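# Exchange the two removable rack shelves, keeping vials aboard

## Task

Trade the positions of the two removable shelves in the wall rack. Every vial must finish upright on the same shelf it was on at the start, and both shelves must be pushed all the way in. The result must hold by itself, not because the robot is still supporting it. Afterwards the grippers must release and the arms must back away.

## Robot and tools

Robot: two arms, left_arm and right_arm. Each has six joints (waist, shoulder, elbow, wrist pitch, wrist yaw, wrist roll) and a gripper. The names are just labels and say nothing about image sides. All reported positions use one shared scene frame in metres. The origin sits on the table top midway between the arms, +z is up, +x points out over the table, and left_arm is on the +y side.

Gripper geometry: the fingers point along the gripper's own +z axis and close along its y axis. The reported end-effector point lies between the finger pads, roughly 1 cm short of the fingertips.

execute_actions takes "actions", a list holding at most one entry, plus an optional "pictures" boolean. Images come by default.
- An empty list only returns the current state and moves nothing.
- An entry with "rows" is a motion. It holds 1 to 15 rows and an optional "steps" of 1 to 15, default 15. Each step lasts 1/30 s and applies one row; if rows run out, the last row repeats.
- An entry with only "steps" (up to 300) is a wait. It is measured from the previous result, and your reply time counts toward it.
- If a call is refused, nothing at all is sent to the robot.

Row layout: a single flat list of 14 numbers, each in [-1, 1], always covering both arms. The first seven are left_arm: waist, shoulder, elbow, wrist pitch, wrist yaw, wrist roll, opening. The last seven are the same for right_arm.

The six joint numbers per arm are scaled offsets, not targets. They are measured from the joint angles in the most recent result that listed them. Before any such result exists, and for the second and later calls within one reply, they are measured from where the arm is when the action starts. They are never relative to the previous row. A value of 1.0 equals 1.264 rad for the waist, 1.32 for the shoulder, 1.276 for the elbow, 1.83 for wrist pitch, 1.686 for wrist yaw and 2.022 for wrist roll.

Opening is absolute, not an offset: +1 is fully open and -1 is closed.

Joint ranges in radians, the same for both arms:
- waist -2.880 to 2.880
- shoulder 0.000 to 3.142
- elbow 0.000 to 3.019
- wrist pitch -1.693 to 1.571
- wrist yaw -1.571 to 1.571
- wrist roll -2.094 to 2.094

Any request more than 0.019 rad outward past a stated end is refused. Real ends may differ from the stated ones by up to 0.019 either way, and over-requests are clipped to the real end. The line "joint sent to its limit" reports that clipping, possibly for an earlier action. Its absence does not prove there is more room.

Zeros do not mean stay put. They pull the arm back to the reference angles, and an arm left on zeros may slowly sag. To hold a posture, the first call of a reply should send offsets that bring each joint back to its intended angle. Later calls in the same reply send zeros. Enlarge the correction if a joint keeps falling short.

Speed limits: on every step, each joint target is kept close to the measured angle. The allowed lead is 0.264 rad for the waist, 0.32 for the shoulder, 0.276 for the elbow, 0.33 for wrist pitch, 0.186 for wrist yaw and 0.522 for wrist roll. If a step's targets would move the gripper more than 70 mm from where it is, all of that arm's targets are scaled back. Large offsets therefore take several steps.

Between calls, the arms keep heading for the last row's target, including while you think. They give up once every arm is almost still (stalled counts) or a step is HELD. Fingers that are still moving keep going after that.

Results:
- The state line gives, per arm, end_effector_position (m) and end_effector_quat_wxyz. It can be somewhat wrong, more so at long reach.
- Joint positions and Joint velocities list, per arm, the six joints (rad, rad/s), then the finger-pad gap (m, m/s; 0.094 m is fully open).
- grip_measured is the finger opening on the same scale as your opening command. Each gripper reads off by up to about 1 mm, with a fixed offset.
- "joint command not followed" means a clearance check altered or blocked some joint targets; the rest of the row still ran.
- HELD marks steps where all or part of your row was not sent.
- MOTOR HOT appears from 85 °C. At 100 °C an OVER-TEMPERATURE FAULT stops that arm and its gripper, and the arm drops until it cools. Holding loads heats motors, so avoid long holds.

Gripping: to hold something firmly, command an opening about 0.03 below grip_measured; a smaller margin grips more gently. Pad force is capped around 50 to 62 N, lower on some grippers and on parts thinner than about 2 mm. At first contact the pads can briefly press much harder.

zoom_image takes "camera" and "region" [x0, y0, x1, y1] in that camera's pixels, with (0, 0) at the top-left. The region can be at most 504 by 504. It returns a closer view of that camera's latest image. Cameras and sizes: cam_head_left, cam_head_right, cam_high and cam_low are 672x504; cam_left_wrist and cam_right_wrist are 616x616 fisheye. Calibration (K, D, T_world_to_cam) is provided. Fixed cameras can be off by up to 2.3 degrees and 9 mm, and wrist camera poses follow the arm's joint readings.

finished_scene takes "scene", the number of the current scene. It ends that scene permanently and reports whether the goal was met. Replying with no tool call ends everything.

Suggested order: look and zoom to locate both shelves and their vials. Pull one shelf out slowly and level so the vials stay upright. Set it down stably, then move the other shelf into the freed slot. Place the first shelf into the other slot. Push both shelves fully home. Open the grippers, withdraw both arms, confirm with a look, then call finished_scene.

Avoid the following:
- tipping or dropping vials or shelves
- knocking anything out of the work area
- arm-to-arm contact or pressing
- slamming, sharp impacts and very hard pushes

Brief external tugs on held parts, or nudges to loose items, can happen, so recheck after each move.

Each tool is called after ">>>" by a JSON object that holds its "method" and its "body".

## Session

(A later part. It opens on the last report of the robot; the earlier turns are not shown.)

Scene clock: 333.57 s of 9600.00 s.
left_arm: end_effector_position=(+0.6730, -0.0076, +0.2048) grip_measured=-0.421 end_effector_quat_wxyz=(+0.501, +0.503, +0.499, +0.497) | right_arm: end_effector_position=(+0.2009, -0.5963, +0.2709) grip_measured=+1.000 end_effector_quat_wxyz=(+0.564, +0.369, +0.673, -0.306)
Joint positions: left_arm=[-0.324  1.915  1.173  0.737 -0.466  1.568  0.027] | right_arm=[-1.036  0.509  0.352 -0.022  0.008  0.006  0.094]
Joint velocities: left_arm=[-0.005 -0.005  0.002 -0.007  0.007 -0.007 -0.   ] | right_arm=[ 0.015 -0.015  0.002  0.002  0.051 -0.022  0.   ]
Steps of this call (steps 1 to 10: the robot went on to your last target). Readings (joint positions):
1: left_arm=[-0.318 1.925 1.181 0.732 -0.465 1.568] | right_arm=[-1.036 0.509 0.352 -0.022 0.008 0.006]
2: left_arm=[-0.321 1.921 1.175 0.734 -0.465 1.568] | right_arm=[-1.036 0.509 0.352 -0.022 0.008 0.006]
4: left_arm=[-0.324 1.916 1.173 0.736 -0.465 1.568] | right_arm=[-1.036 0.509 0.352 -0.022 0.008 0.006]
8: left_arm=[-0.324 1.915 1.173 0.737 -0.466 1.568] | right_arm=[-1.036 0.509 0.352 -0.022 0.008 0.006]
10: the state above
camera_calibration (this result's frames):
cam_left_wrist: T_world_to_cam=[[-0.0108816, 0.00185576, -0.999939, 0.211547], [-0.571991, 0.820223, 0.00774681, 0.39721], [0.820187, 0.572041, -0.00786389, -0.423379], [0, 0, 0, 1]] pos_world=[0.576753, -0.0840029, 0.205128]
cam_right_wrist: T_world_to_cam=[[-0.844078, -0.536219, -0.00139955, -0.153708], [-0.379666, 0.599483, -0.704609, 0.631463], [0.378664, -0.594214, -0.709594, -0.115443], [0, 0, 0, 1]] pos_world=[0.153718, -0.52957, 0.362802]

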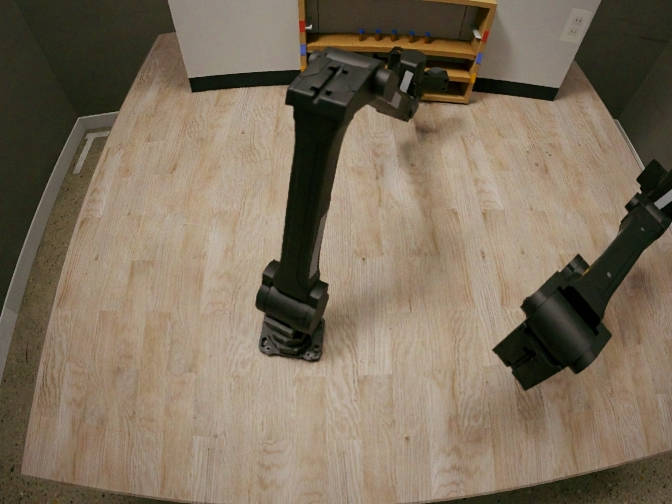

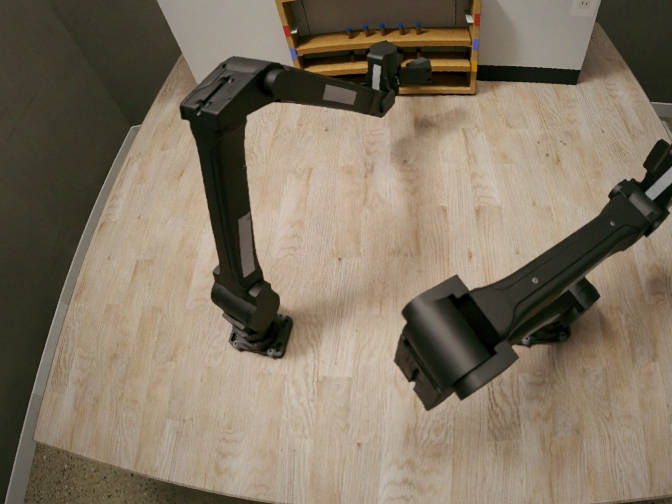

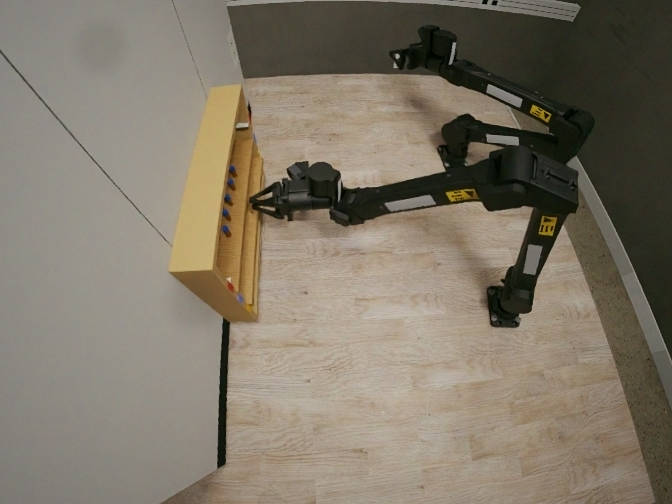

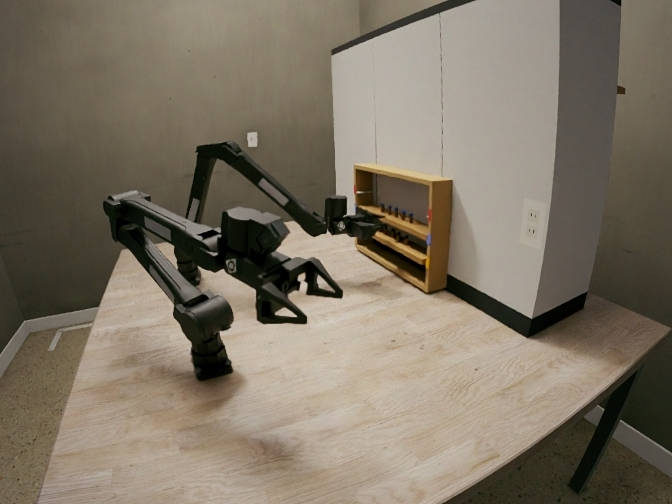

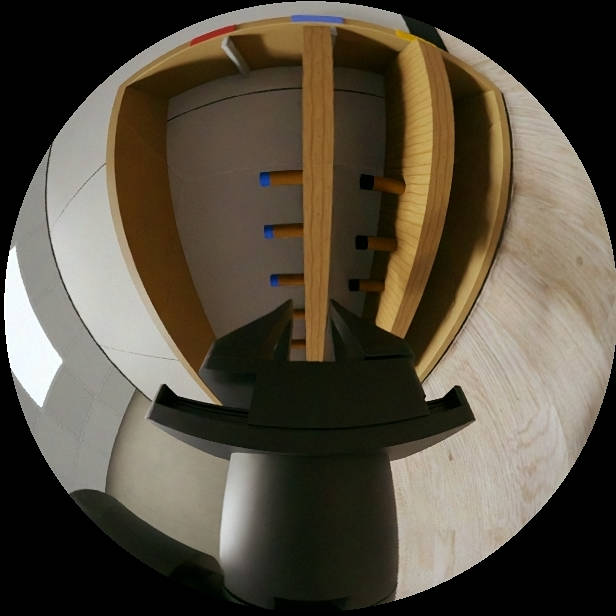

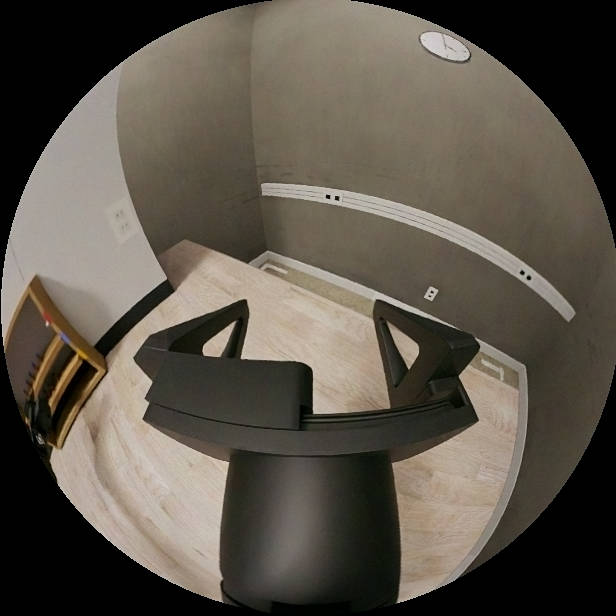

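>>> {"method": "execute_actions", "body": {"actions": [{"rows":[[-0.005,0,-0.015,0.01,-0.003,0,-0.3, 0,0,0,0,0,0,1],[-0.01,0,-0.03,0.02,-0.006,0,-0.2, 0,0,0,0,0,0,1],[-0.015,0,-0.045,0.03,-0.011,0,-0.1, 0,0,0,0,0,0,1],[-0.015,0.01,-0.058,0.04,-0.011,0,-0.1, 0,0,0,0,0,0,1],[-0.015,0.02,-0.058,0.05,-0.011,0,-0.1, 0,0,0,0,0,0,1],[-0.015,0.03,-0.058,0.058,-0.011,0,-0.1, 0,0,0,0,0,0,1],[-0.015,0.04,-0.058,0.066,-0.011,0,-0.1, 0,0,0,0,0,0,1],[-0.015,0.05,-0.058,0.074,-0.011,0,-0.1, 0,0,0,0,0,0,1],[-0.015,0.06,-0.058,0.082,-0.011,0,-0.1, 0,0,0,0,0,0,1],[-0.015,0.07,-0.058,0.09,-0.011,0,-0.1, 0,0,0,0,0,0,1],[-0.015,0.08,-0.058,0.1,-0.011,0,-0.1, 0,0,0,0,0,0,1],[-0.015,0.088,-0.058,0.11,-0.011,0,-0.1, 0,0,0,0,0,0,1],[-0.015,0.094,-0.058,0.12,-0.011,0,-0.1, 0,0,0,0,0,0,1]]}], "pictures": false}}

>>> {"method": "execute_actions", "body": {"actions": [{"steps":20}]}}

Scene clock: 340.57 s of 9600.00 s.
left_arm: end_effector_position=(+0.6562, -0.0040, +0.1250) grip_measured=-0.101 end_effector_quat_wxyz=(+0.496, +0.505, +0.502, +0.497) | right_arm: end_effector_position=(+0.2009, -0.5963, +0.2709) grip_measured=+1.000 end_effector_quat_wxyz=(+0.564, +0.369, +0.673, -0.306)
Joint positions: left_arm=[-0.334  2.04   1.1    0.925 -0.481  1.568  0.042] | right_arm=[-1.036  0.509  0.352 -0.022  0.008  0.006  0.094]
Joint velocities: left_arm=[-0.015  0.308 -0.022  0.154  0.051 -0.037  0.   ] | right_arm=[ 0.005  0.005 -0.002 -0.007 -0.022 -0.007  0.   ]
Steps of this call (steps 1 to 30: the robot went on to your last target; steps 31 to 90: nothing new was sent; then 3.50 s passed at rest; steps 91 to 105: all 15 steps of this action). Readings (joint positions):
91: left_arm=[-0.324 1.915 1.171 0.738 -0.466 1.568] | right_arm=[-1.036 0.509 0.352 -0.022 0.008 0.006]
92: left_arm=[-0.324 1.915 1.165 0.743 -0.468 1.568] | right_arm=[-1.036 0.509 0.352 -0.022 0.008 0.006]
94: left_arm=[-0.326 1.915 1.140 0.768 -0.478 1.568] | right_arm=[-1.036 0.509 0.352 -0.022 0.008 0.006]
98: left_arm=[-0.331 1.939 1.100 0.827 -0.481 1.568] | right_arm=[-1.036 0.509 0.352 -0.022 0.008 0.006]
105: the state above

Scene clock: 341.23 s of 9600.00 s.
left_arm: end_effector_position=(+0.6546, -0.0031, +0.1144) grip_measured=-0.101 end_effector_quat_wxyz=(+0.493, +0.508, +0.503, +0.496) | right_arm: end_effector_position=(+0.2009, -0.5963, +0.2709) grip_measured=+1.000 end_effector_quat_wxyz=(+0.564, +0.369, +0.673, -0.306)
Joint positions: left_arm=[-0.334  2.057  1.094  0.938 -0.481  1.568  0.042] | right_arm=[-1.036  0.509  0.352 -0.022  0.008  0.006  0.094]
Joint velocities: left_arm=[-0.015 -0.005  0.012  0.007 -0.139 -0.007 -0.   ] | right_arm=[-0.005 -0.015 -0.007 -0.007 -0.037 -0.081  0.   ]
Steps of this call (steps 1 to 20: the robot went on to your last target). Readings (joint positions):
1: left_arm=[-0.334 2.049 1.099 0.928 -0.481 1.568] | right_arm=[-1.036 0.509 0.352 -0.022 0.008 0.006]
2: left_arm=[-0.334 2.054 1.097 0.930 -0.481 1.568] | right_arm=[-1.036 0.509 0.352 -0.022 0.008 0.006]
4: left_arm=[-0.334 2.057 1.094 0.931 -0.481 1.568] | right_arm=[-1.036 0.509 0.352 -0.022 0.008 0.006]
8: left_arm=[-0.334 2.057 1.094 0.938 -0.481 1.568] | right_arm=[-1.036 0.509 0.352 -0.022 0.008 0.006]
20: the state above
camera_calibration (this result's frames):
cam_left_wrist: T_world_to_cam=[[-0.0284201, 0.0110758, -0.999535, 0.13244], [-0.576072, 0.817003, 0.0254328, 0.384364], [0.816905, 0.576527, -0.0168388, -0.408348], [0, 0, 0, 1]] pos_world=[0.558767, -0.0800695, 0.115726]
cam_right_wrist: T_world_to_cam=[[-0.844078, -0.536219, -0.00139955, -0.153708], [-0.379666, 0.599483, -0.704609, 0.631463], [0.378664, -0.594214, -0.709594, -0.115443], [0, 0, 0, 1]] pos_world=[0.153718, -0.52957, 0.362802]

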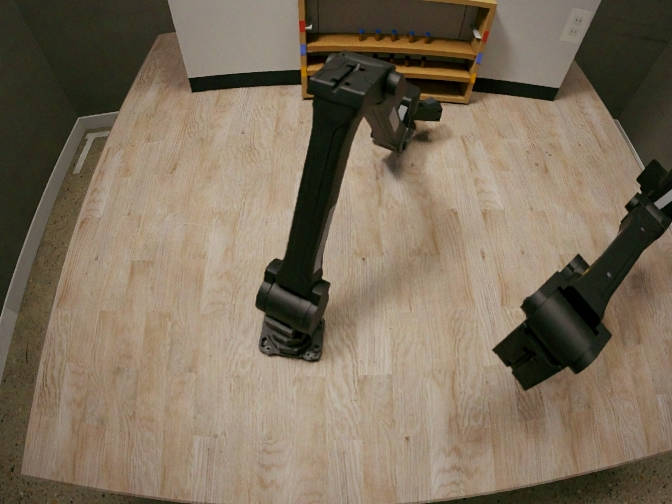

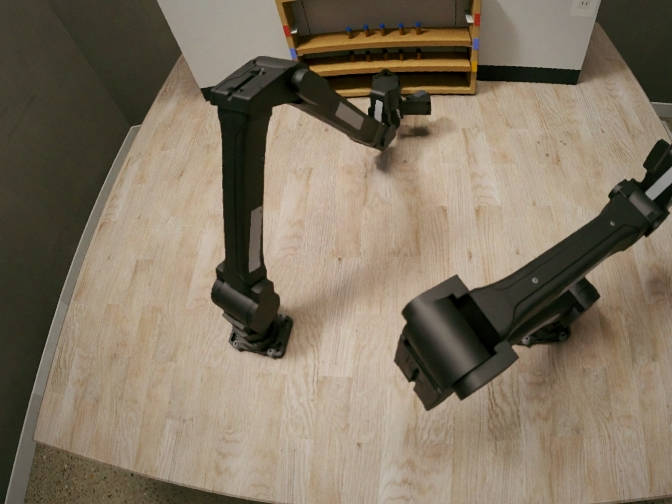

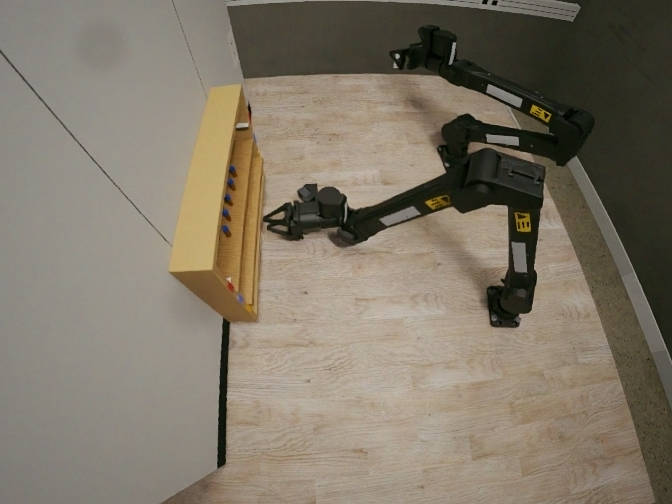

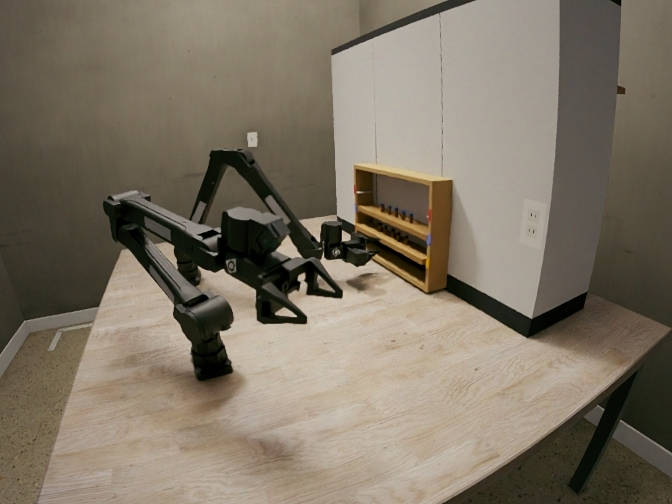

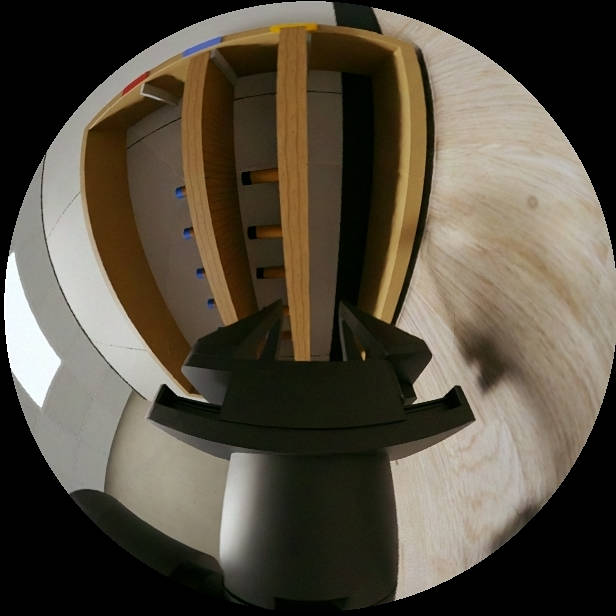

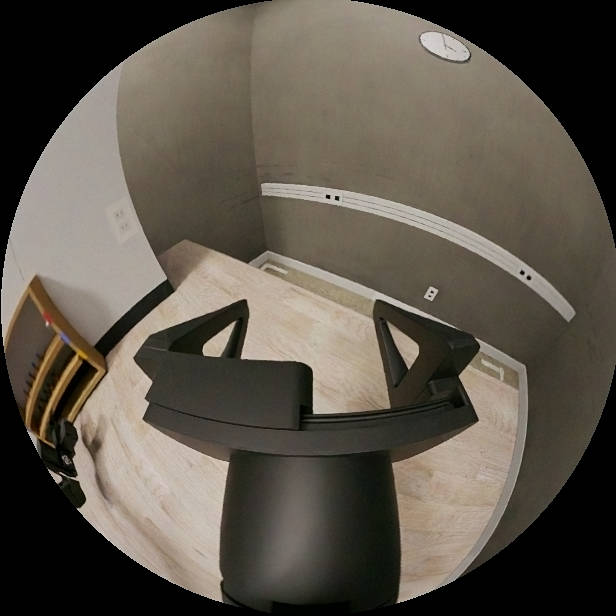

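>>> {"method": "execute_actions", "body": {"actions": [{"rows":[[0.007,-0.015,0.038,0,0,0,-0.1, 0,0,0,0,0,0,1],[0.008,-0.015,0.043,0,0.001,0,-0.1, 0,0,0,0,0,0,1],[0.009,-0.015,0.047,-0.001,0.002,0,-0.1, 0,0,0,0,0,0,1],[0.011,-0.013,0.052,-0.002,0.003,0,-0.1, 0,0,0,0,0,0,1],[0.012,-0.011,0.057,-0.003,0.004,0,-0.1, 0,0,0,0,0,0,1],[0.013,-0.009,0.061,-0.004,0.005,0,-0.1, 0,0,0,0,0,0,1],[0.014,-0.007,0.066,-0.005,0.005,0,-0.1, 0,0,0,0,0,0,1],[0.015,-0.005,0.071,-0.006,0.006,0,-0.1, 0,0,0,0,0,0,1],[0.016,-0.003,0.075,-0.006,0.007,0,-0.1, 0,0,0,0,0,0,1]]}], "pictures": false}}

>>> {"method": "execute_actions", "body": {"actions": [{"steps":6}], "pictures": false}}

Scene clock: 346.67 s of 9600.00 s.
left_arm: end_effector_position=(+0.6725, -0.0062, +0.1389) grip_measured=-0.101 end_effector_quat_wxyz=(+0.510, +0.491, +0.497, +0.502) | right_arm: end_effector_position=(+0.2009, -0.5963, +0.2709) grip_measured=+1.000 end_effector_quat_wxyz=(+0.564, +0.369, +0.673, -0.306)
Joint positions: left_arm=[-0.324  2.057  1.151  0.932 -0.472  1.568  0.042] | right_arm=[-1.036  0.509  0.352 -0.022  0.008  0.006  0.094]
Joint velocities: left_arm=[ 0.005 -0.015  0.012 -0.027 -0.022  0.037 -0.   ] | right_arm=[-0.005 -0.024  0.002 -0.007  0.037 -0.007  0.   ]
Steps of this call (steps 1 to 15: the robot went on to your last target; steps 16 to 90: nothing new was sent; then 1.93 s passed at rest; steps 91 to 105: all 15 steps of this action). Readings (joint positions):
91: left_arm=[-0.334 2.057 1.095 0.938 -0.481 1.568] | right_arm=[-1.036 0.509 0.352 -0.022 0.008 0.006]
92: left_arm=[-0.334 2.057 1.096 0.938 -0.481 1.568] | right_arm=[-1.036 0.509 0.352 -0.022 0.008 0.006]
94: left_arm=[-0.334 2.057 1.102 0.938 -0.480 1.568] | right_arm=[-1.036 0.509 0.352 -0.022 0.008 0.006]
98: left_arm=[-0.331 2.057 1.128 0.935 -0.476 1.568] | right_arm=[-1.036 0.509 0.352 -0.022 0.008 0.006]
105: the state above

Scene clock: 346.87 s of 9600.00 s.
left_arm: end_effector_position=(+0.6725, -0.0062, +0.1388) grip_measured=-0.101 end_effector_quat_wxyz=(+0.510, +0.491, +0.497, +0.502) | right_arm: end_effector_position=(+0.2009, -0.5963, +0.2709) grip_measured=+1.000 end_effector_quat_wxyz=(+0.564, +0.369, +0.673, -0.306)
Joint positions: left_arm=[-0.324  2.057  1.151  0.932 -0.472  1.568  0.042] | right_arm=[-1.036  0.509  0.352 -0.022  0.008  0.006  0.094]
Joint velocities: left_arm=[ 0.005 -0.015 -0.002 -0.007 -0.022  0.037 -0.   ] | right_arm=[ 0.005 -0.015 -0.012  0.012 -0.007 -0.037  0.   ]
Steps of this call (steps 1 to 6: the robot went on to your last target). Readings (joint positions):
1: left_arm=[-0.324 2.057 1.151 0.932 -0.472 1.568] | right_arm=[-1.036 0.509 0.352 -0.022 0.008 0.006]
2: left_arm=[-0.324 2.057 1.151 0.932 -0.472 1.568] | right_arm=[-1.036 0.509 0.352 -0.022 0.008 0.006]
4: left_arm=[-0.324 2.057 1.151 0.932 -0.472 1.568] | right_arm=[-1.036 0.509 0.352 -0.022 0.008 0.006]
6: the state above

>>> {"method": "execute_actions", "body": {"actions": [{"rows":[[0.008,0,0.02,-0.005,0,0,-0.1, 0,0,0,0,0,0,1],[0.012,0.002,0.02,-0.01,0,0,-0.1, 0,0,0,0,0,0,1],[0.014,0.003,0.02,-0.012,0,0,-0.1, 0,0,0,0,0,0,1]],"steps":14}], "pictures": false}}

Scene clock: 350.03 s of 9600.00 s.
left_arm: end_effector_position=(+0.6747, -0.0008, +0.1347) grip_measured=-0.101 end_effector_quat_wxyz=(+0.502, +0.495, +0.501, +0.502) | right_arm: end_effector_position=(+0.2009, -0.5963, +0.2709) grip_measured=+1.000 end_effector_quat_wxyz=(+0.564, +0.369, +0.673, -0.306)
Joint positions: left_arm=[-0.316  2.057  1.151  0.915 -0.472  1.568  0.042] | right_arm=[-1.036  0.509  0.352 -0.022  0.008  0.006  0.094]
Joint velocities: left_arm=[ 0.005 -0.005 -0.002  0.002  0.037 -0.007  0.   ] | right_arm=[-0.005  0.005  0.007 -0.002  0.022  0.066  0.   ]
Steps of this call (steps 1 to 15: the robot went on to your last target; steps 16 to 81: nothing new was sent; steps 82 to 95: all 14 steps of this action). Readings (joint positions):
82: left_arm=[-0.324 2.057 1.151 0.931 -0.472 1.568] | right_arm=[-1.036 0.509 0.352 -0.022 0.008 0.006]
83: left_arm=[-0.324 2.057 1.151 0.929 -0.472 1.568] | right_arm=[-1.036 0.509 0.352 -0.022 0.008 0.006]
85: left_arm=[-0.323 2.057 1.151 0.921 -0.472 1.568] | right_arm=[-1.036 0.509 0.352 -0.022 0.008 0.006]
89: left_arm=[-0.318 2.057 1.151 0.915 -0.472 1.568] | right_arm=[-1.036 0.509 0.352 -0.022 0.008 0.006]
95: the state above

>>> {"method": "execute_actions", "body": {"actions": [{"rows":[[0.004,0.01,0.03,-0.002,0.003,0,-0.1, 0,0,0,0,0,0,1],[0.005,0.013,0.033,-0.003,0.004,0,-0.1, 0,0,0,0,0,0,1],[0.006,0.016,0.036,-0.004,0.005,0,-0.1, 0,0,0,0,0,0,1],[0.007,0.018,0.041,-0.005,0.006,0,-0.1, 0,0,0,0,0,0,1],[0.008,0.021,0.046,-0.007,0.007,0,-0.1, 0,0,0,0,0,0,1],[0.009,0.023,0.051,-0.008,0.008,0,-0.1, 0,0,0,0,0,0,1],[0.01,0.026,0.056,-0.009,0.009,0,-0.1, 0,0,0,0,0,0,1],[0.011,0.028,0.061,-0.011,0.01,0,-0.1, 0,0,0,0,0,0,1],[0.012,0.031,0.066,-0.012,0.011,0,-0.1, 0,0,0,0,0,0,1],[0.013,0.033,0.071,-0.013,0.012,0,-0.1, 0,0,0,0,0,0,1],[0.014,0.036,0.076,-0.015,0.013,0,-0.1, 0,0,0,0,0,0,1],[0.015,0.038,0.081,-0.016,0.014,0,-0.1, 0,0,0,0,0,0,1],[0.016,0.04,0.086,-0.017,0.014,0,-0.1, 0,0,0,0,0,0,1],[0.016,0.04,0.091,-0.017,0.014,0,-0.1, 0,0,0,0,0,0,1]]}], "pictures": false}}

>>> {"method": "execute_actions", "body": {"actions": [{"steps":8}]}}

Scene clock: 354.23 s of 9600.00 s.
left_arm: end_effector_position=(+0.6931, -0.0080, +0.1218) grip_measured=-0.101 end_effector_quat_wxyz=(+0.501, +0.503, +0.500, +0.497) | right_arm: end_effector_position=(+0.2009, -0.5963, +0.2709) grip_measured=+1.000 end_effector_quat_wxyz=(+0.564, +0.369, +0.673, -0.306)
Joint positions: left_arm=[-0.31   2.108  1.214  0.889 -0.453  1.568  0.042] | right_arm=[-1.036  0.509  0.352 -0.022  0.008  0.006  0.094]
Joint velocities: left_arm=[ 0.054  0.034  0.125 -0.037  0.037  0.007  0.   ] | right_arm=[-0.005  0.005 -0.012  0.007  0.007  0.007  0.   ]
Steps of this call (steps 1 to 15: the robot went on to your last target; steps 16 to 90: nothing new was sent; then 0.70 s passed at rest; steps 91 to 105: all 15 steps of this action). Readings (joint positions):
91: left_arm=[-0.316 2.058 1.151 0.915 -0.472 1.568] | right_arm=[-1.036 0.509 0.352 -0.022 0.008 0.006]
92: left_arm=[-0.316 2.058 1.151 0.915 -0.471 1.568] | right_arm=[-1.036 0.509 0.352 -0.022 0.008 0.006]
94: left_arm=[-0.316 2.062 1.152 0.914 -0.468 1.568] | right_arm=[-1.036 0.509 0.352 -0.022 0.008 0.006]
98: left_arm=[-0.316 2.081 1.171 0.905 -0.461 1.568] | right_arm=[-1.036 0.509 0.352 -0.022 0.008 0.006]
105: the state above

Scene clock: 354.50 s of 9600.00 s.
left_arm: end_effector_position=(+0.6967, -0.0060, +0.1251) grip_measured=-0.101 end_effector_quat_wxyz=(+0.502, +0.499, +0.500, +0.499) | right_arm: end_effector_position=(+0.2009, -0.5963, +0.2709) grip_measured=+1.000 end_effector_quat_wxyz=(+0.564, +0.369, +0.673, -0.306)
Joint positions: left_arm=[-0.305  2.11   1.223  0.888 -0.453  1.568  0.042] | right_arm=[-1.036  0.509  0.352 -0.022  0.008  0.006  0.094]
Joint velocities: left_arm=[-0.015 -0.005 -0.007  0.007  0.037 -0.022 -0.   ] | right_arm=[-0.015 -0.015  0.022 -0.012 -0.037 -0.066  0.   ]
Steps of this call (steps 1 to 8: the robot went on to your last target). Readings (joint positions):
1: left_arm=[-0.308 2.110 1.218 0.888 -0.453 1.568] | right_arm=[-1.036 0.509 0.352 -0.022 0.008 0.006]
2: left_arm=[-0.307 2.110 1.220 0.888 -0.453 1.568] | right_arm=[-1.036 0.509 0.352 -0.022 0.008 0.006]
4: left_arm=[-0.305 2.110 1.223 0.888 -0.453 1.568] | right_arm=[-1.036 0.509 0.352 -0.022 0.008 0.006]
8: the state above
camera_calibration (this result's frames):
cam_left_wrist: T_world_to_cam=[[-0.00475093, -0.00128034, -0.999988, 0.127863], [-0.577016, 0.816731, 0.00169569, 0.414371], [0.816719, 0.577017, -0.004619, -0.4423], [0, 0, 0, 1]] pos_world=[0.600941, -0.0830514, 0.125116]
cam_right_wrist: T_world_to_cam=[[-0.844078, -0.536219, -0.00139955, -0.153708], [-0.379666, 0.599483, -0.704609, 0.631463], [0.378664, -0.594214, -0.709594, -0.115443], [0, 0, 0, 1]] pos_world=[0.153718, -0.52957, 0.362802]

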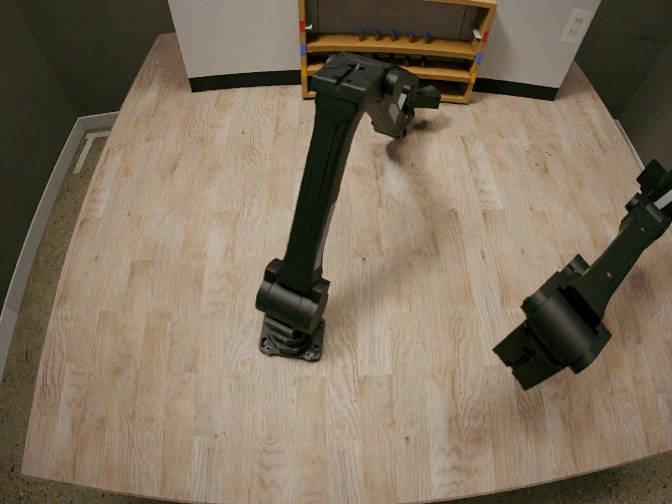

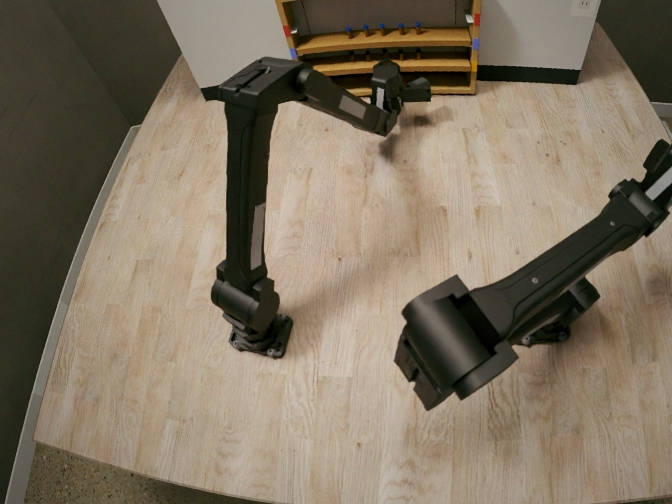

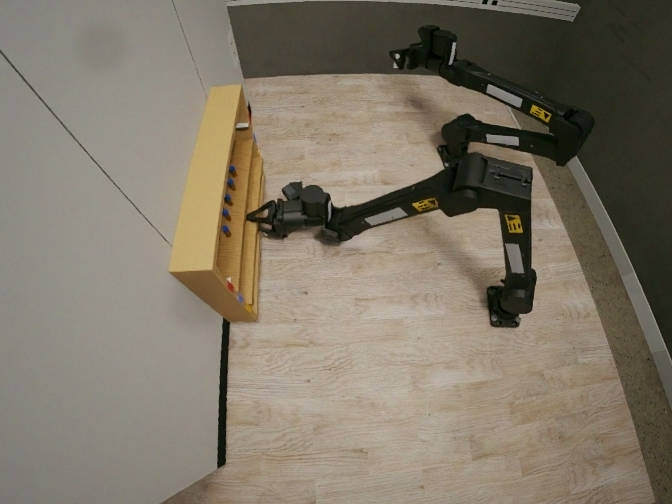

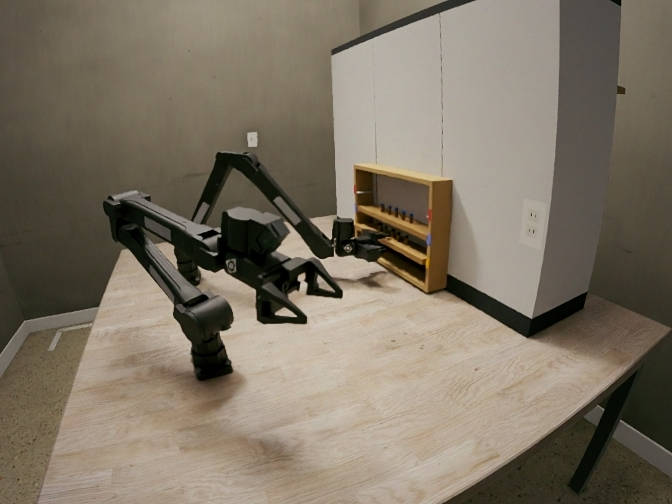

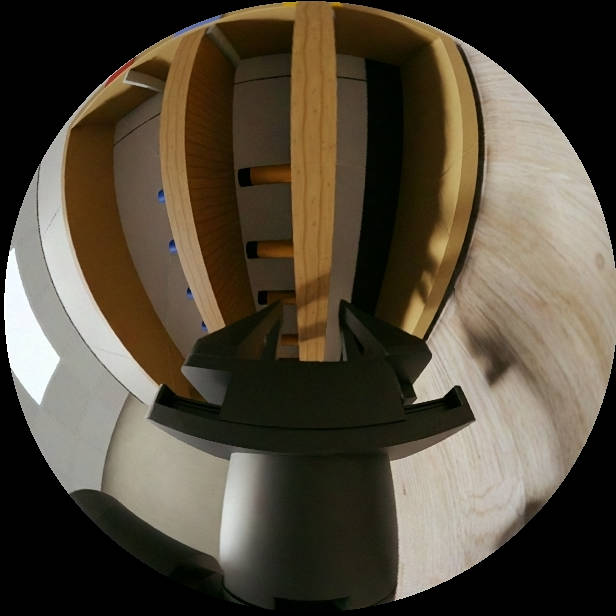

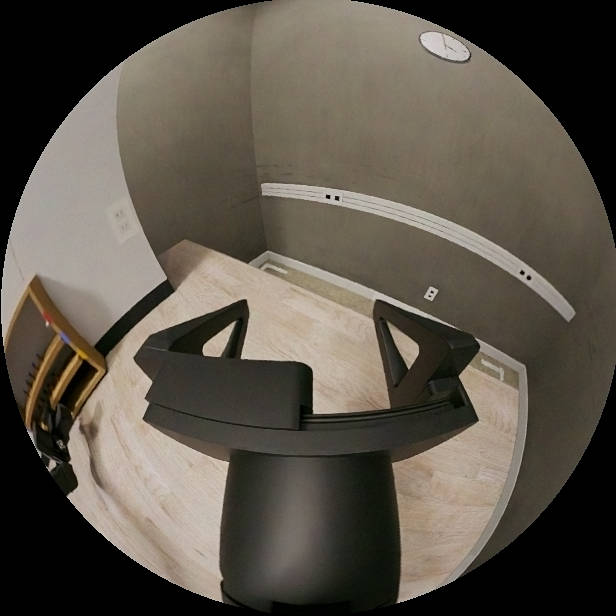

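>>> {"method": "execute_actions", "body": {"actions": [{"rows":[[0,-0.005,0.02,0,0,0,-0.3, 0,0,0,0,0,0,1],[0,-0.005,0.02,0,0,0,-0.45, 0,0,0,0,0,0,1],[0,-0.005,0.02,0,0,0,-0.55, 0,0,0,0,0,0,1],[0,-0.005,0.02,0,0,0,-0.6, 0,0,0,0,0,0,1],[0,-0.005,0.02,0,0,0,-0.64, 0,0,0,0,0,0,1],[0,-0.005,0.02,0,0,0,-0.66, 0,0,0,0,0,0,1],[0,-0.005,0.02,0,0,0,-0.66, 0,0,0,0,0,0,1],[0,-0.005,0.02,0,0,0,-0.66, 0,0,0,0,0,0,1],[0,-0.005,0.02,0,0,0,-0.66, 0,0,0,0,0,0,1],[0,-0.005,0.02,0,0,0,-0.66, 0,0,0,0,0,0,1],[0,-0.02,0.024,0.01,0,0,-0.66, 0,0,0,0,0,0,1],[0,-0.035,0.024,0.018,0,0,-0.66, 0,0,0,0,0,0,1]],"steps":13}], "pictures": false}}

>>> {"method": "execute_actions", "body": {"actions": [{"rows":[[-0.006,-0.045,0.024,0.022,0,0,-0.66, 0,0,0,0,0,0,1],[-0.008,-0.048,0.019,0.024,-0.001,0,-0.66, 0,0,0,0,0,0,1],[-0.009,-0.051,0.013,0.026,-0.002,0,-0.66, 0,0,0,0,0,0,1],[-0.011,-0.054,0.008,0.028,-0.003,0,-0.66, 0,0,0,0,0,0,1],[-0.012,-0.057,0.002,0.03,-0.004,0,-0.66, 0,0,0,0,0,0,1],[-0.014,-0.06,-0.003,0.032,-0.005,0,-0.66, 0,0,0,0,0,0,1],[-0.016,-0.063,-0.009,0.033,-0.007,0,-0.66, 0,0,0,0,0,0,1],[-0.017,-0.066,-0.015,0.035,-0.008,0,-0.66, 0,0,0,0,0,0,1],[-0.019,-0.069,-0.02,0.037,-0.009,0,-0.66, 0,0,0,0,0,0,1],[-0.02,-0.072,-0.026,0.039,-0.01,0,-0.66, 0,0,0,0,0,0,1],[-0.022,-0.075,-0.031,0.041,-0.011,0,-0.66, 0,0,0,0,0,0,1],[-0.024,-0.078,-0.037,0.043,-0.012,0,-0.66, 0,0,0,0,0,0,1],[-0.025,-0.081,-0.043,0.045,-0.013,0,-0.66, 0,0,0,0,0,0,1],[-0.027,-0.084,-0.048,0.047,-0.014,0,-0.66, 0,0,0,0,0,0,1],[-0.027,-0.084,-0.054,0.047,-0.014,0,-0.66, 0,0,0,0,0,0,1]]}], "pictures": false}}

>>> {"method": "execute_actions", "body": {"actions": [{"steps":8}], "pictures": false}}

>>> {"method": "execute_actions", "body": {"actions": [{"rows":[[-0.006,-0.045,0.024,0.022,0,0,-0.66, 0,0,0,0,0,0,1],[-0.008,-0.048,0.019,0.024,-0.001,0,-0.66, 0,0,0,0,0,0,1],[-0.009,-0.051,0.013,0.026,-0.002,0,-0.66, 0,0,0,0,0,0,1],[-0.011,-0.054,0.008,0.028,-0.003,0,-0.66, 0,0,0,0,0,0,1],[-0.012,-0.057,0.002,0.03,-0.004,0,-0.66, 0,0,0,0,0,0,1],[-0.014,-0.06,-0.003,0.032,-0.005,0,-0.66, 0,0,0,0,0,0,1],[-0.016,-0.063,-0.009,0.033,-0.007,0,-0.66, 0,0,0,0,0,0,1],[-0.017,-0.066,-0.015,0.035,-0.008,0,-0.66, 0,0,0,0,0,0,1],[-0.019,-0.069,-0.02,0.037,-0.009,0,-0.66, 0,0,0,0,0,0,1],[-0.02,-0.072,-0.026,0.039,-0.01,0,-0.66, 0,0,0,0,0,0,1],[-0.022,-0.075,-0.031,0.041,-0.011,0,-0.66, 0,0,0,0,0,0,1],[-0.024,-0.078,-0.037,0.043,-0.012,0,-0.66, 0,0,0,0,0,0,1],[-0.025,-0.081,-0.043,0.045,-0.013,0,-0.66, 0,0,0,0,0,0,1],[-0.027,-0.084,-0.048,0.047,-0.014,0,-0.66, 0,0,0,0,0,0,1],[-0.027,-0.084,-0.054,0.047,-0.014,0,-0.66, 0,0,0,0,0,0,1]]}], "pictures": false}}

>>> {"method": "execute_actions", "body": {"actions": [{"steps":8}], "pictures": false}}

Scene clock: 366.73 s of 9600.00 s.
left_arm: end_effector_position=(+0.6967, -0.0060, +0.1262) grip_measured=-0.628 end_effector_quat_wxyz=(+0.503, +0.498, +0.500, +0.499) | right_arm: end_effector_position=(+0.2009, -0.5963, +0.2709) grip_measured=+1.000 end_effector_quat_wxyz=(+0.564, +0.369, +0.673, -0.306)
Joint positions: left_arm=[-0.305  2.109  1.223  0.891 -0.453  1.568  0.017] | right_arm=[-1.036  0.509  0.352 -0.022  0.008  0.006  0.094]
Joint velocities: left_arm=[-0.005 -0.015 -0.007 -0.002  0.022 -0.007  0.   ] | right_arm=[ 0.005 -0.005  0.002  0.007 -0.007 -0.037  0.   ]
Steps of this call (steps 1 to 15: the robot went on to your last target; steps 16 to 90: nothing new was sent; then 8.80 s passed at rest; steps 91 to 103: all 13 steps of this action). Readings (joint positions):
91: left_arm=[-0.305 2.110 1.223 0.888 -0.453 1.568] | right_arm=[-1.036 0.509 0.352 -0.022 0.008 0.006]
92: left_arm=[-0.305 2.110 1.223 0.888 -0.453 1.568] | right_arm=[-1.036 0.509 0.352 -0.022 0.008 0.006]
94: left_arm=[-0.305 2.110 1.223 0.888 -0.453 1.568] | right_arm=[-1.036 0.509 0.352 -0.022 0.008 0.006]
98: left_arm=[-0.305 2.110 1.223 0.888 -0.453 1.568] | right_arm=[-1.036 0.509 0.352 -0.022 0.008 0.006]
103: the state above

Scene clock: 367.23 s of 9600.00 s.
left_arm: end_effector_position=(+0.6718, -0.0078, +0.1277) grip_measured=-0.628 end_effector_quat_wxyz=(+0.504, +0.498, +0.499, +0.499) | right_arm: end_effector_position=(+0.2009, -0.5963, +0.2709) grip_measured=+1.000 end_effector_quat_wxyz=(+0.564, +0.369, +0.673, -0.306)
Joint positions: left_arm=[-0.326  2.07   1.15   0.926 -0.471  1.568  0.017] | right_arm=[-1.036  0.509  0.352 -0.022  0.008  0.006  0.094]
Joint velocities: left_arm=[-0.073 -0.122 -0.183  0.076  0.007 -0.125 -0.   ] | right_arm=[-0.005 -0.005  0.007  0.022  0.022 -0.037  0.   ]
Steps of this call (steps 1 to 15: all 15 steps of this action). Readings (joint positions):
1: left_arm=[-0.305 2.108 1.223 0.892 -0.453 1.568] | right_arm=[-1.036 0.509 0.352 -0.022 0.008 0.006]
2: left_arm=[-0.305 2.108 1.223 0.893 -0.453 1.568] | right_arm=[-1.036 0.509 0.352 -0.022 0.008 0.006]
4: left_arm=[-0.305 2.108 1.223 0.894 -0.453 1.568] | right_arm=[-1.036 0.509 0.352 -0.022 0.008 0.006]
8: left_arm=[-0.310 2.099 1.205 0.904 -0.458 1.568] | right_arm=[-1.036 0.509 0.352 -0.022 0.008 0.006]
15: the state above

Scene clock: 367.50 s of 9600.00 s.
left_arm: end_effector_position=(+0.6669, -0.0098, +0.1281) grip_measured=-0.628 end_effector_quat_wxyz=(+0.505, +0.500, +0.498, +0.498) | right_arm: end_effector_position=(+0.2009, -0.5963, +0.2709) grip_measured=+1.000 end_effector_quat_wxyz=(+0.564, +0.369, +0.673, -0.306)
Joint positions: left_arm=[-0.332  2.063  1.138  0.93  -0.472  1.568  0.017] | right_arm=[-1.036  0.509  0.352 -0.022  0.008  0.006  0.094]
Joint velocities: left_arm=[-0.005 -0.015  0.002  0.002  0.007  0.022 -0.   ] | right_arm=[ 0.005 -0.005  0.002  0.007 -0.007 -0.066  0.   ]
Steps of this call (steps 1 to 8: the robot went on to your last target). Readings (joint positions):
1: left_arm=[-0.328 2.067 1.145 0.928 -0.472 1.568] | right_arm=[-1.036 0.509 0.352 -0.022 0.008 0.006]
2: left_arm=[-0.330 2.065 1.141 0.929 -0.472 1.568] | right_arm=[-1.036 0.509 0.352 -0.022 0.008 0.006]
4: left_arm=[-0.332 2.063 1.138 0.930 -0.472 1.568] | right_arm=[-1.036 0.509 0.352 -0.022 0.008 0.006]
8: the state above

Scene clock: 368.00 s of 9600.00 s.
left_arm: end_effector_position=(+0.6422, -0.0088, +0.1309) grip_measured=-0.628 end_effector_quat_wxyz=(+0.506, +0.499, +0.497, +0.498) | right_arm: end_effector_position=(+0.2009, -0.5963, +0.2709) grip_measured=+1.000 end_effector_quat_wxyz=(+0.564, +0.369, +0.673, -0.306)
Joint positions: left_arm=[-0.351  2.023  1.065  0.965 -0.491  1.568  0.017] | right_arm=[-1.036  0.509  0.352 -0.022  0.008  0.006  0.094]
Joint velocities: left_arm=[-0.063 -0.132 -0.173  0.095 -0.022 -0.051  0.   ] | right_arm=[-0.005 -0.015 -0.012 -0.002 -0.007  0.066  0.   ]
Steps of this call (steps 1 to 15: all 15 steps of this action). Readings (joint positions):
1: left_arm=[-0.332 2.063 1.138 0.930 -0.472 1.568] | right_arm=[-1.036 0.509 0.352 -0.022 0.008 0.006]
2: left_arm=[-0.332 2.063 1.138 0.930 -0.472 1.568] | right_arm=[-1.036 0.509 0.352 -0.022 0.008 0.006]
4: left_arm=[-0.332 2.063 1.137 0.931 -0.473 1.568] | right_arm=[-1.036 0.509 0.352 -0.022 0.008 0.006]
8: left_arm=[-0.335 2.053 1.118 0.942 -0.480 1.568] | right_arm=[-1.036 0.509 0.352 -0.022 0.008 0.006]
15: the state above

Scene clock: 368.27 s of 9600.00 s.
left_arm: end_effector_position=(+0.6368, -0.0118, +0.1331) grip_measured=-0.628 end_effector_quat_wxyz=(+0.509, +0.500, +0.495, +0.496) | right_arm: end_effector_position=(+0.2009, -0.5963, +0.2709) grip_measured=+1.000 end_effector_quat_wxyz=(+0.564, +0.369, +0.673, -0.306)
Joint positions: left_arm=[-0.359  2.013  1.053  0.971 -0.492  1.568  0.017] | right_arm=[-1.036  0.509  0.352 -0.022  0.008  0.006  0.094]
Joint velocities: left_arm=[-0.015 -0.024 -0.017 -0.012 -0.066  0.007  0.   ] | right_arm=[-0.015 -0.005  0.007  0.002 -0.037  0.022  0.   ]
Steps of this call (steps 1 to 8: the robot went on to your last target). Readings (joint positions):
1: left_arm=[-0.354 2.018 1.060 0.968 -0.492 1.568] | right_arm=[-1.036 0.509 0.352 -0.022 0.008 0.006]
2: left_arm=[-0.356 2.016 1.056 0.969 -0.492 1.568] | right_arm=[-1.036 0.509 0.352 -0.022 0.008 0.006]
4: left_arm=[-0.359 2.013 1.053 0.970 -0.492 1.568] | right_arm=[-1.036 0.509 0.352 -0.022 0.008 0.006]
8: the state above

>>> {"method": "execute_actions", "body": {"actions": []}}

Scene clock: 379.47 s of 9600.00 s.
left_arm: end_effector_position=(+0.6368, -0.0118, +0.1331) grip_measured=-0.628 end_effector_quat_wxyz=(+0.509, +0.500, +0.495, +0.496) | right_arm: end_effector_position=(+0.2009, -0.5963, +0.2709) grip_measured=+1.000 end_effector_quat_wxyz=(+0.564, +0.369, +0.673, -0.306)
Joint positions: left_arm=[-0.359  2.013  1.053  0.971 -0.492  1.568  0.017] | right_arm=[-1.036  0.509  0.352 -0.022  0.008  0.006  0.094]
Joint velocities: left_arm=[-0.015  0.005 -0.017 -0.002 -0.022  0.022  0.001] | right_arm=[ 0.015 -0.005 -0.002  0.002  0.022 -0.051  0.   ]
Steps of this call (steps 1 to 30: the robot went on to your last target; steps 31 to 90: nothing new was sent; then 8.20 s passed at rest). Readings (joint positions):
1: left_arm=[-0.359 2.013 1.053 0.971 -0.492 1.568] | right_arm=[-1.036 0.509 0.352 -0.022 0.008 0.006]
2: left_arm=[-0.359 2.013 1.053 0.971 -0.492 1.568] | right_arm=[-1.036 0.509 0.352 -0.022 0.008 0.006]
4: left_arm=[-0.359 2.013 1.053 0.971 -0.492 1.568] | right_arm=[-1.036 0.509 0.352 -0.022 0.008 0.006]
8: left_arm=[-0.359 2.013 1.053 0.971 -0.492 1.568] | right_arm=[-1.036 0.509 0.352 -0.022 0.008 0.006]
90: the state above
All arms were judged still, so your last target was given up. Only a new action makes them travel on or press farther. Fingers that are still opening or closing keep moving.
camera_calibration (this result's frames):
cam_left_wrist: T_world_to_cam=[[0.00285112, -0.00556217, -0.99998, 0.130681], [-0.564784, 0.825215, -0.00620038, 0.37785], [0.825234, 0.564791, -0.000788637, -0.39611], [0, 0, 0, 1]] pos_world=[0.539915, -0.087361, 0.132709]
cam_right_wrist: T_world_to_cam=[[-0.844078, -0.536219, -0.00139955, -0.153708], [-0.379666, 0.599483, -0.704609, 0.631463], [0.378664, -0.594214, -0.709594, -0.115443], [0, 0, 0, 1]] pos_world=[0.153718, -0.52957, 0.362802]

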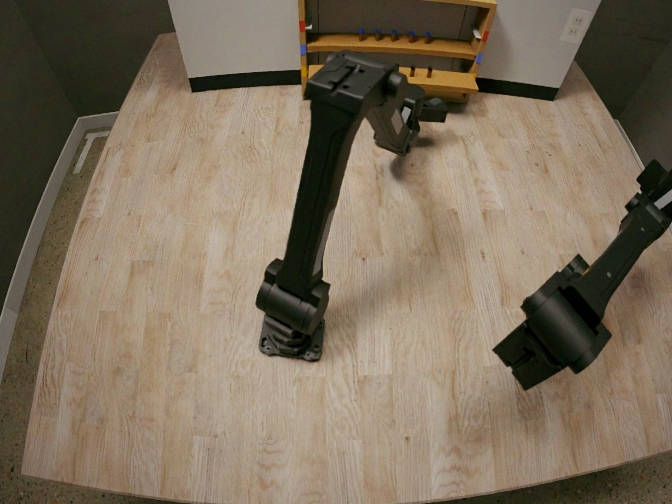

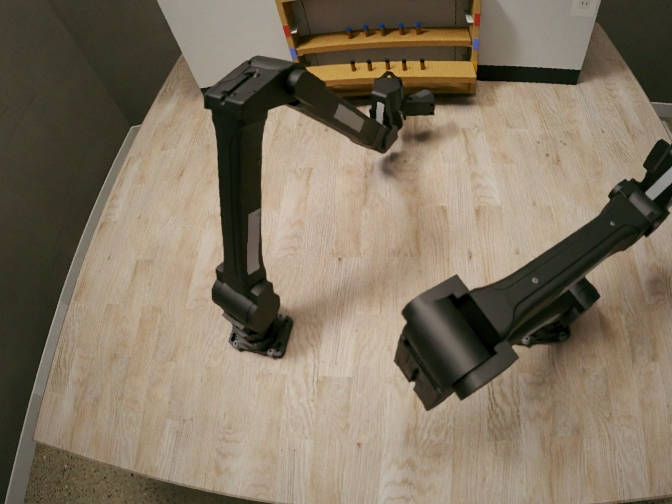

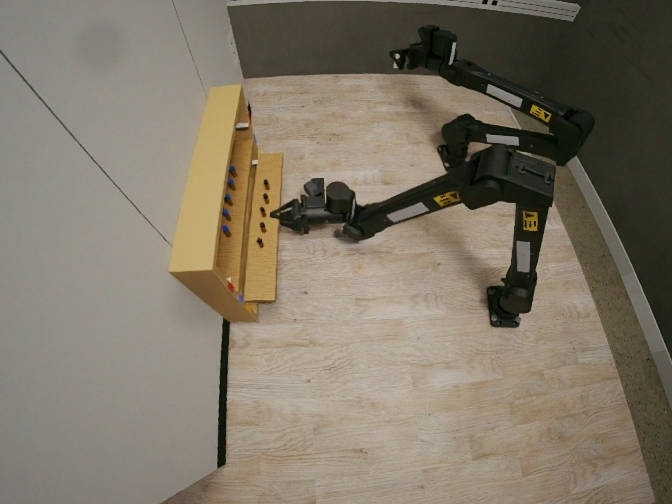

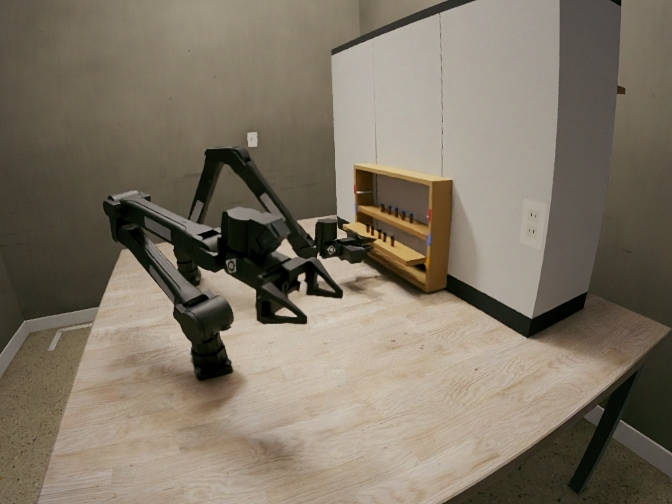

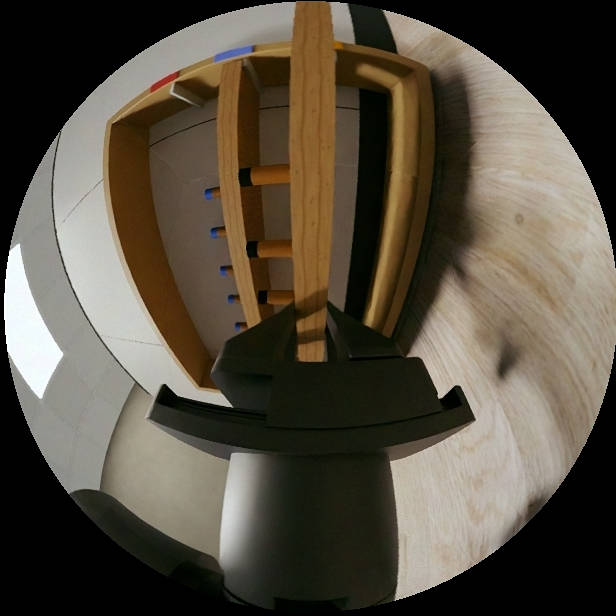

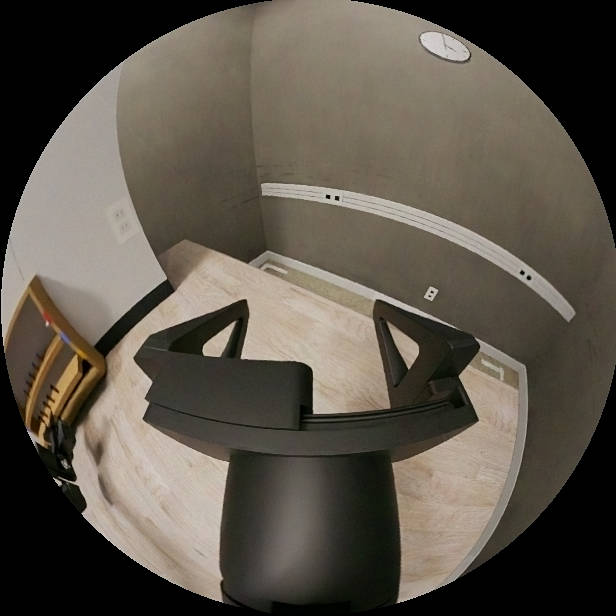

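>>> {"method": "execute_actions", "body": {"actions": [{"rows":[[-0.004,-0.043,0.02,0.014,0,0,-0.66,0,0,0,0,0,0,1],[-0.006,-0.046,0.014,0.016,-0.002,0,-0.66,0,0,0,0,0,0,1],[-0.008,-0.049,0.008,0.018,-0.004,0,-0.66,0,0,0,0,0,0,1],[-0.01,-0.053,0.002,0.02,-0.006,0,-0.66,0,0,0,0,0,0,1],[-0.011,-0.056,-0.004,0.022,-0.008,0,-0.66,0,0,0,0,0,0,1],[-0.013,-0.059,-0.01,0.024,-0.01,0,-0.66,0,0,0,0,0,0,1],[-0.015,-0.063,-0.015,0.026,-0.012,0,-0.66,0,0,0,0,0,0,1],[-0.017,-0.066,-0.021,0.028,-0.014,0,-0.66,0,0,0,0,0,0,1],[-0.018,-0.069,-0.027,0.03,-0.016,0,-0.66,0,0,0,0,0,0,1],[-0.02,-0.072,-0.033,0.032,-0.018,0,-0.66,0,0,0,0,0,0,1],[-0.022,-0.076,-0.039,0.034,-0.02,0,-0.66,0,0,0,0,0,0,1],[-0.024,-0.079,-0.045,0.036,-0.022,0,-0.66,0,0,0,0,0,0,1],[-0.025,-0.082,-0.05,0.038,-0.024,0,-0.66,0,0,0,0,0,0,1]],"steps":15}], "pictures": false}}

>>> {"method": "execute_actions", "body": {"actions": [{"steps":8}], "pictures": false}}

Scene clock: 388.47 s of 9600.00 s.
left_arm: end_effector_position=(+0.6102, -0.0051, +0.1307) grip_measured=-0.628 end_effector_quat_wxyz=(+0.499, +0.501, +0.501, +0.499) | right_arm: end_effector_position=(+0.2009, -0.5963, +0.2709) grip_measured=+1.000 end_effector_quat_wxyz=(+0.564, +0.369, +0.673, -0.306)
Joint positions: left_arm=[-0.378  1.971  0.975  0.991 -0.529  1.568  0.017] | right_arm=[-1.036  0.509  0.352 -0.022  0.008  0.006  0.094]
Joint velocities: left_arm=[-0.083 -0.073 -0.115  0.027 -0.022  0.037  0.001] | right_arm=[-0.015 -0.005  0.012  0.012  0.007  0.007  0.   ]
Steps of this call (steps 1 to 90: nothing new was sent; then 5.50 s passed at rest; steps 91 to 105: all 15 steps of this action). Readings (joint positions):
91: left_arm=[-0.359 2.013 1.053 0.971 -0.492 1.568] | right_arm=[-1.036 0.509 0.352 -0.022 0.008 0.006]
92: left_arm=[-0.359 2.013 1.053 0.971 -0.492 1.568] | right_arm=[-1.036 0.509 0.352 -0.022 0.008 0.006]
94: left_arm=[-0.360 2.012 1.051 0.971 -0.495 1.568] | right_arm=[-1.036 0.509 0.352 -0.022 0.008 0.006]
98: left_arm=[-0.363 2.000 1.026 0.972 -0.509 1.568] | right_arm=[-1.036 0.509 0.352 -0.022 0.008 0.006]
105: the state above

Scene clock: 388.73 s of 9600.00 s.
left_arm: end_effector_position=(+0.6083, -0.0077, +0.1354) grip_measured=-0.628 end_effector_quat_wxyz=(+0.503, +0.499, +0.499, +0.499) | right_arm: end_effector_position=(+0.2009, -0.5963, +0.2709) grip_measured=+1.000 end_effector_quat_wxyz=(+0.564, +0.369, +0.673, -0.306)
Joint positions: left_arm=[-0.383  1.964  0.972  0.996 -0.529  1.568  0.017] | right_arm=[-1.036  0.509  0.352 -0.022  0.008  0.006  0.094]
Joint velocities: left_arm=[-0.024 -0.015 -0.007  0.002 -0.022  0.007 -0.001] | right_arm=[ 0.005 -0.005  0.002 -0.017 -0.022 -0.037  0.   ]
Steps of this call (steps 1 to 8: the robot went on to your last target). Readings (joint positions):
1: left_arm=[-0.380 1.968 0.972 0.992 -0.529 1.568] | right_arm=[-1.036 0.509 0.352 -0.022 0.008 0.006]
2: left_arm=[-0.382 1.967 0.972 0.993 -0.529 1.568] | right_arm=[-1.036 0.509 0.352 -0.022 0.008 0.006]
4: left_arm=[-0.383 1.965 0.972 0.995 -0.529 1.568] | right_arm=[-1.036 0.509 0.352 -0.022 0.008 0.006]
8: the state above


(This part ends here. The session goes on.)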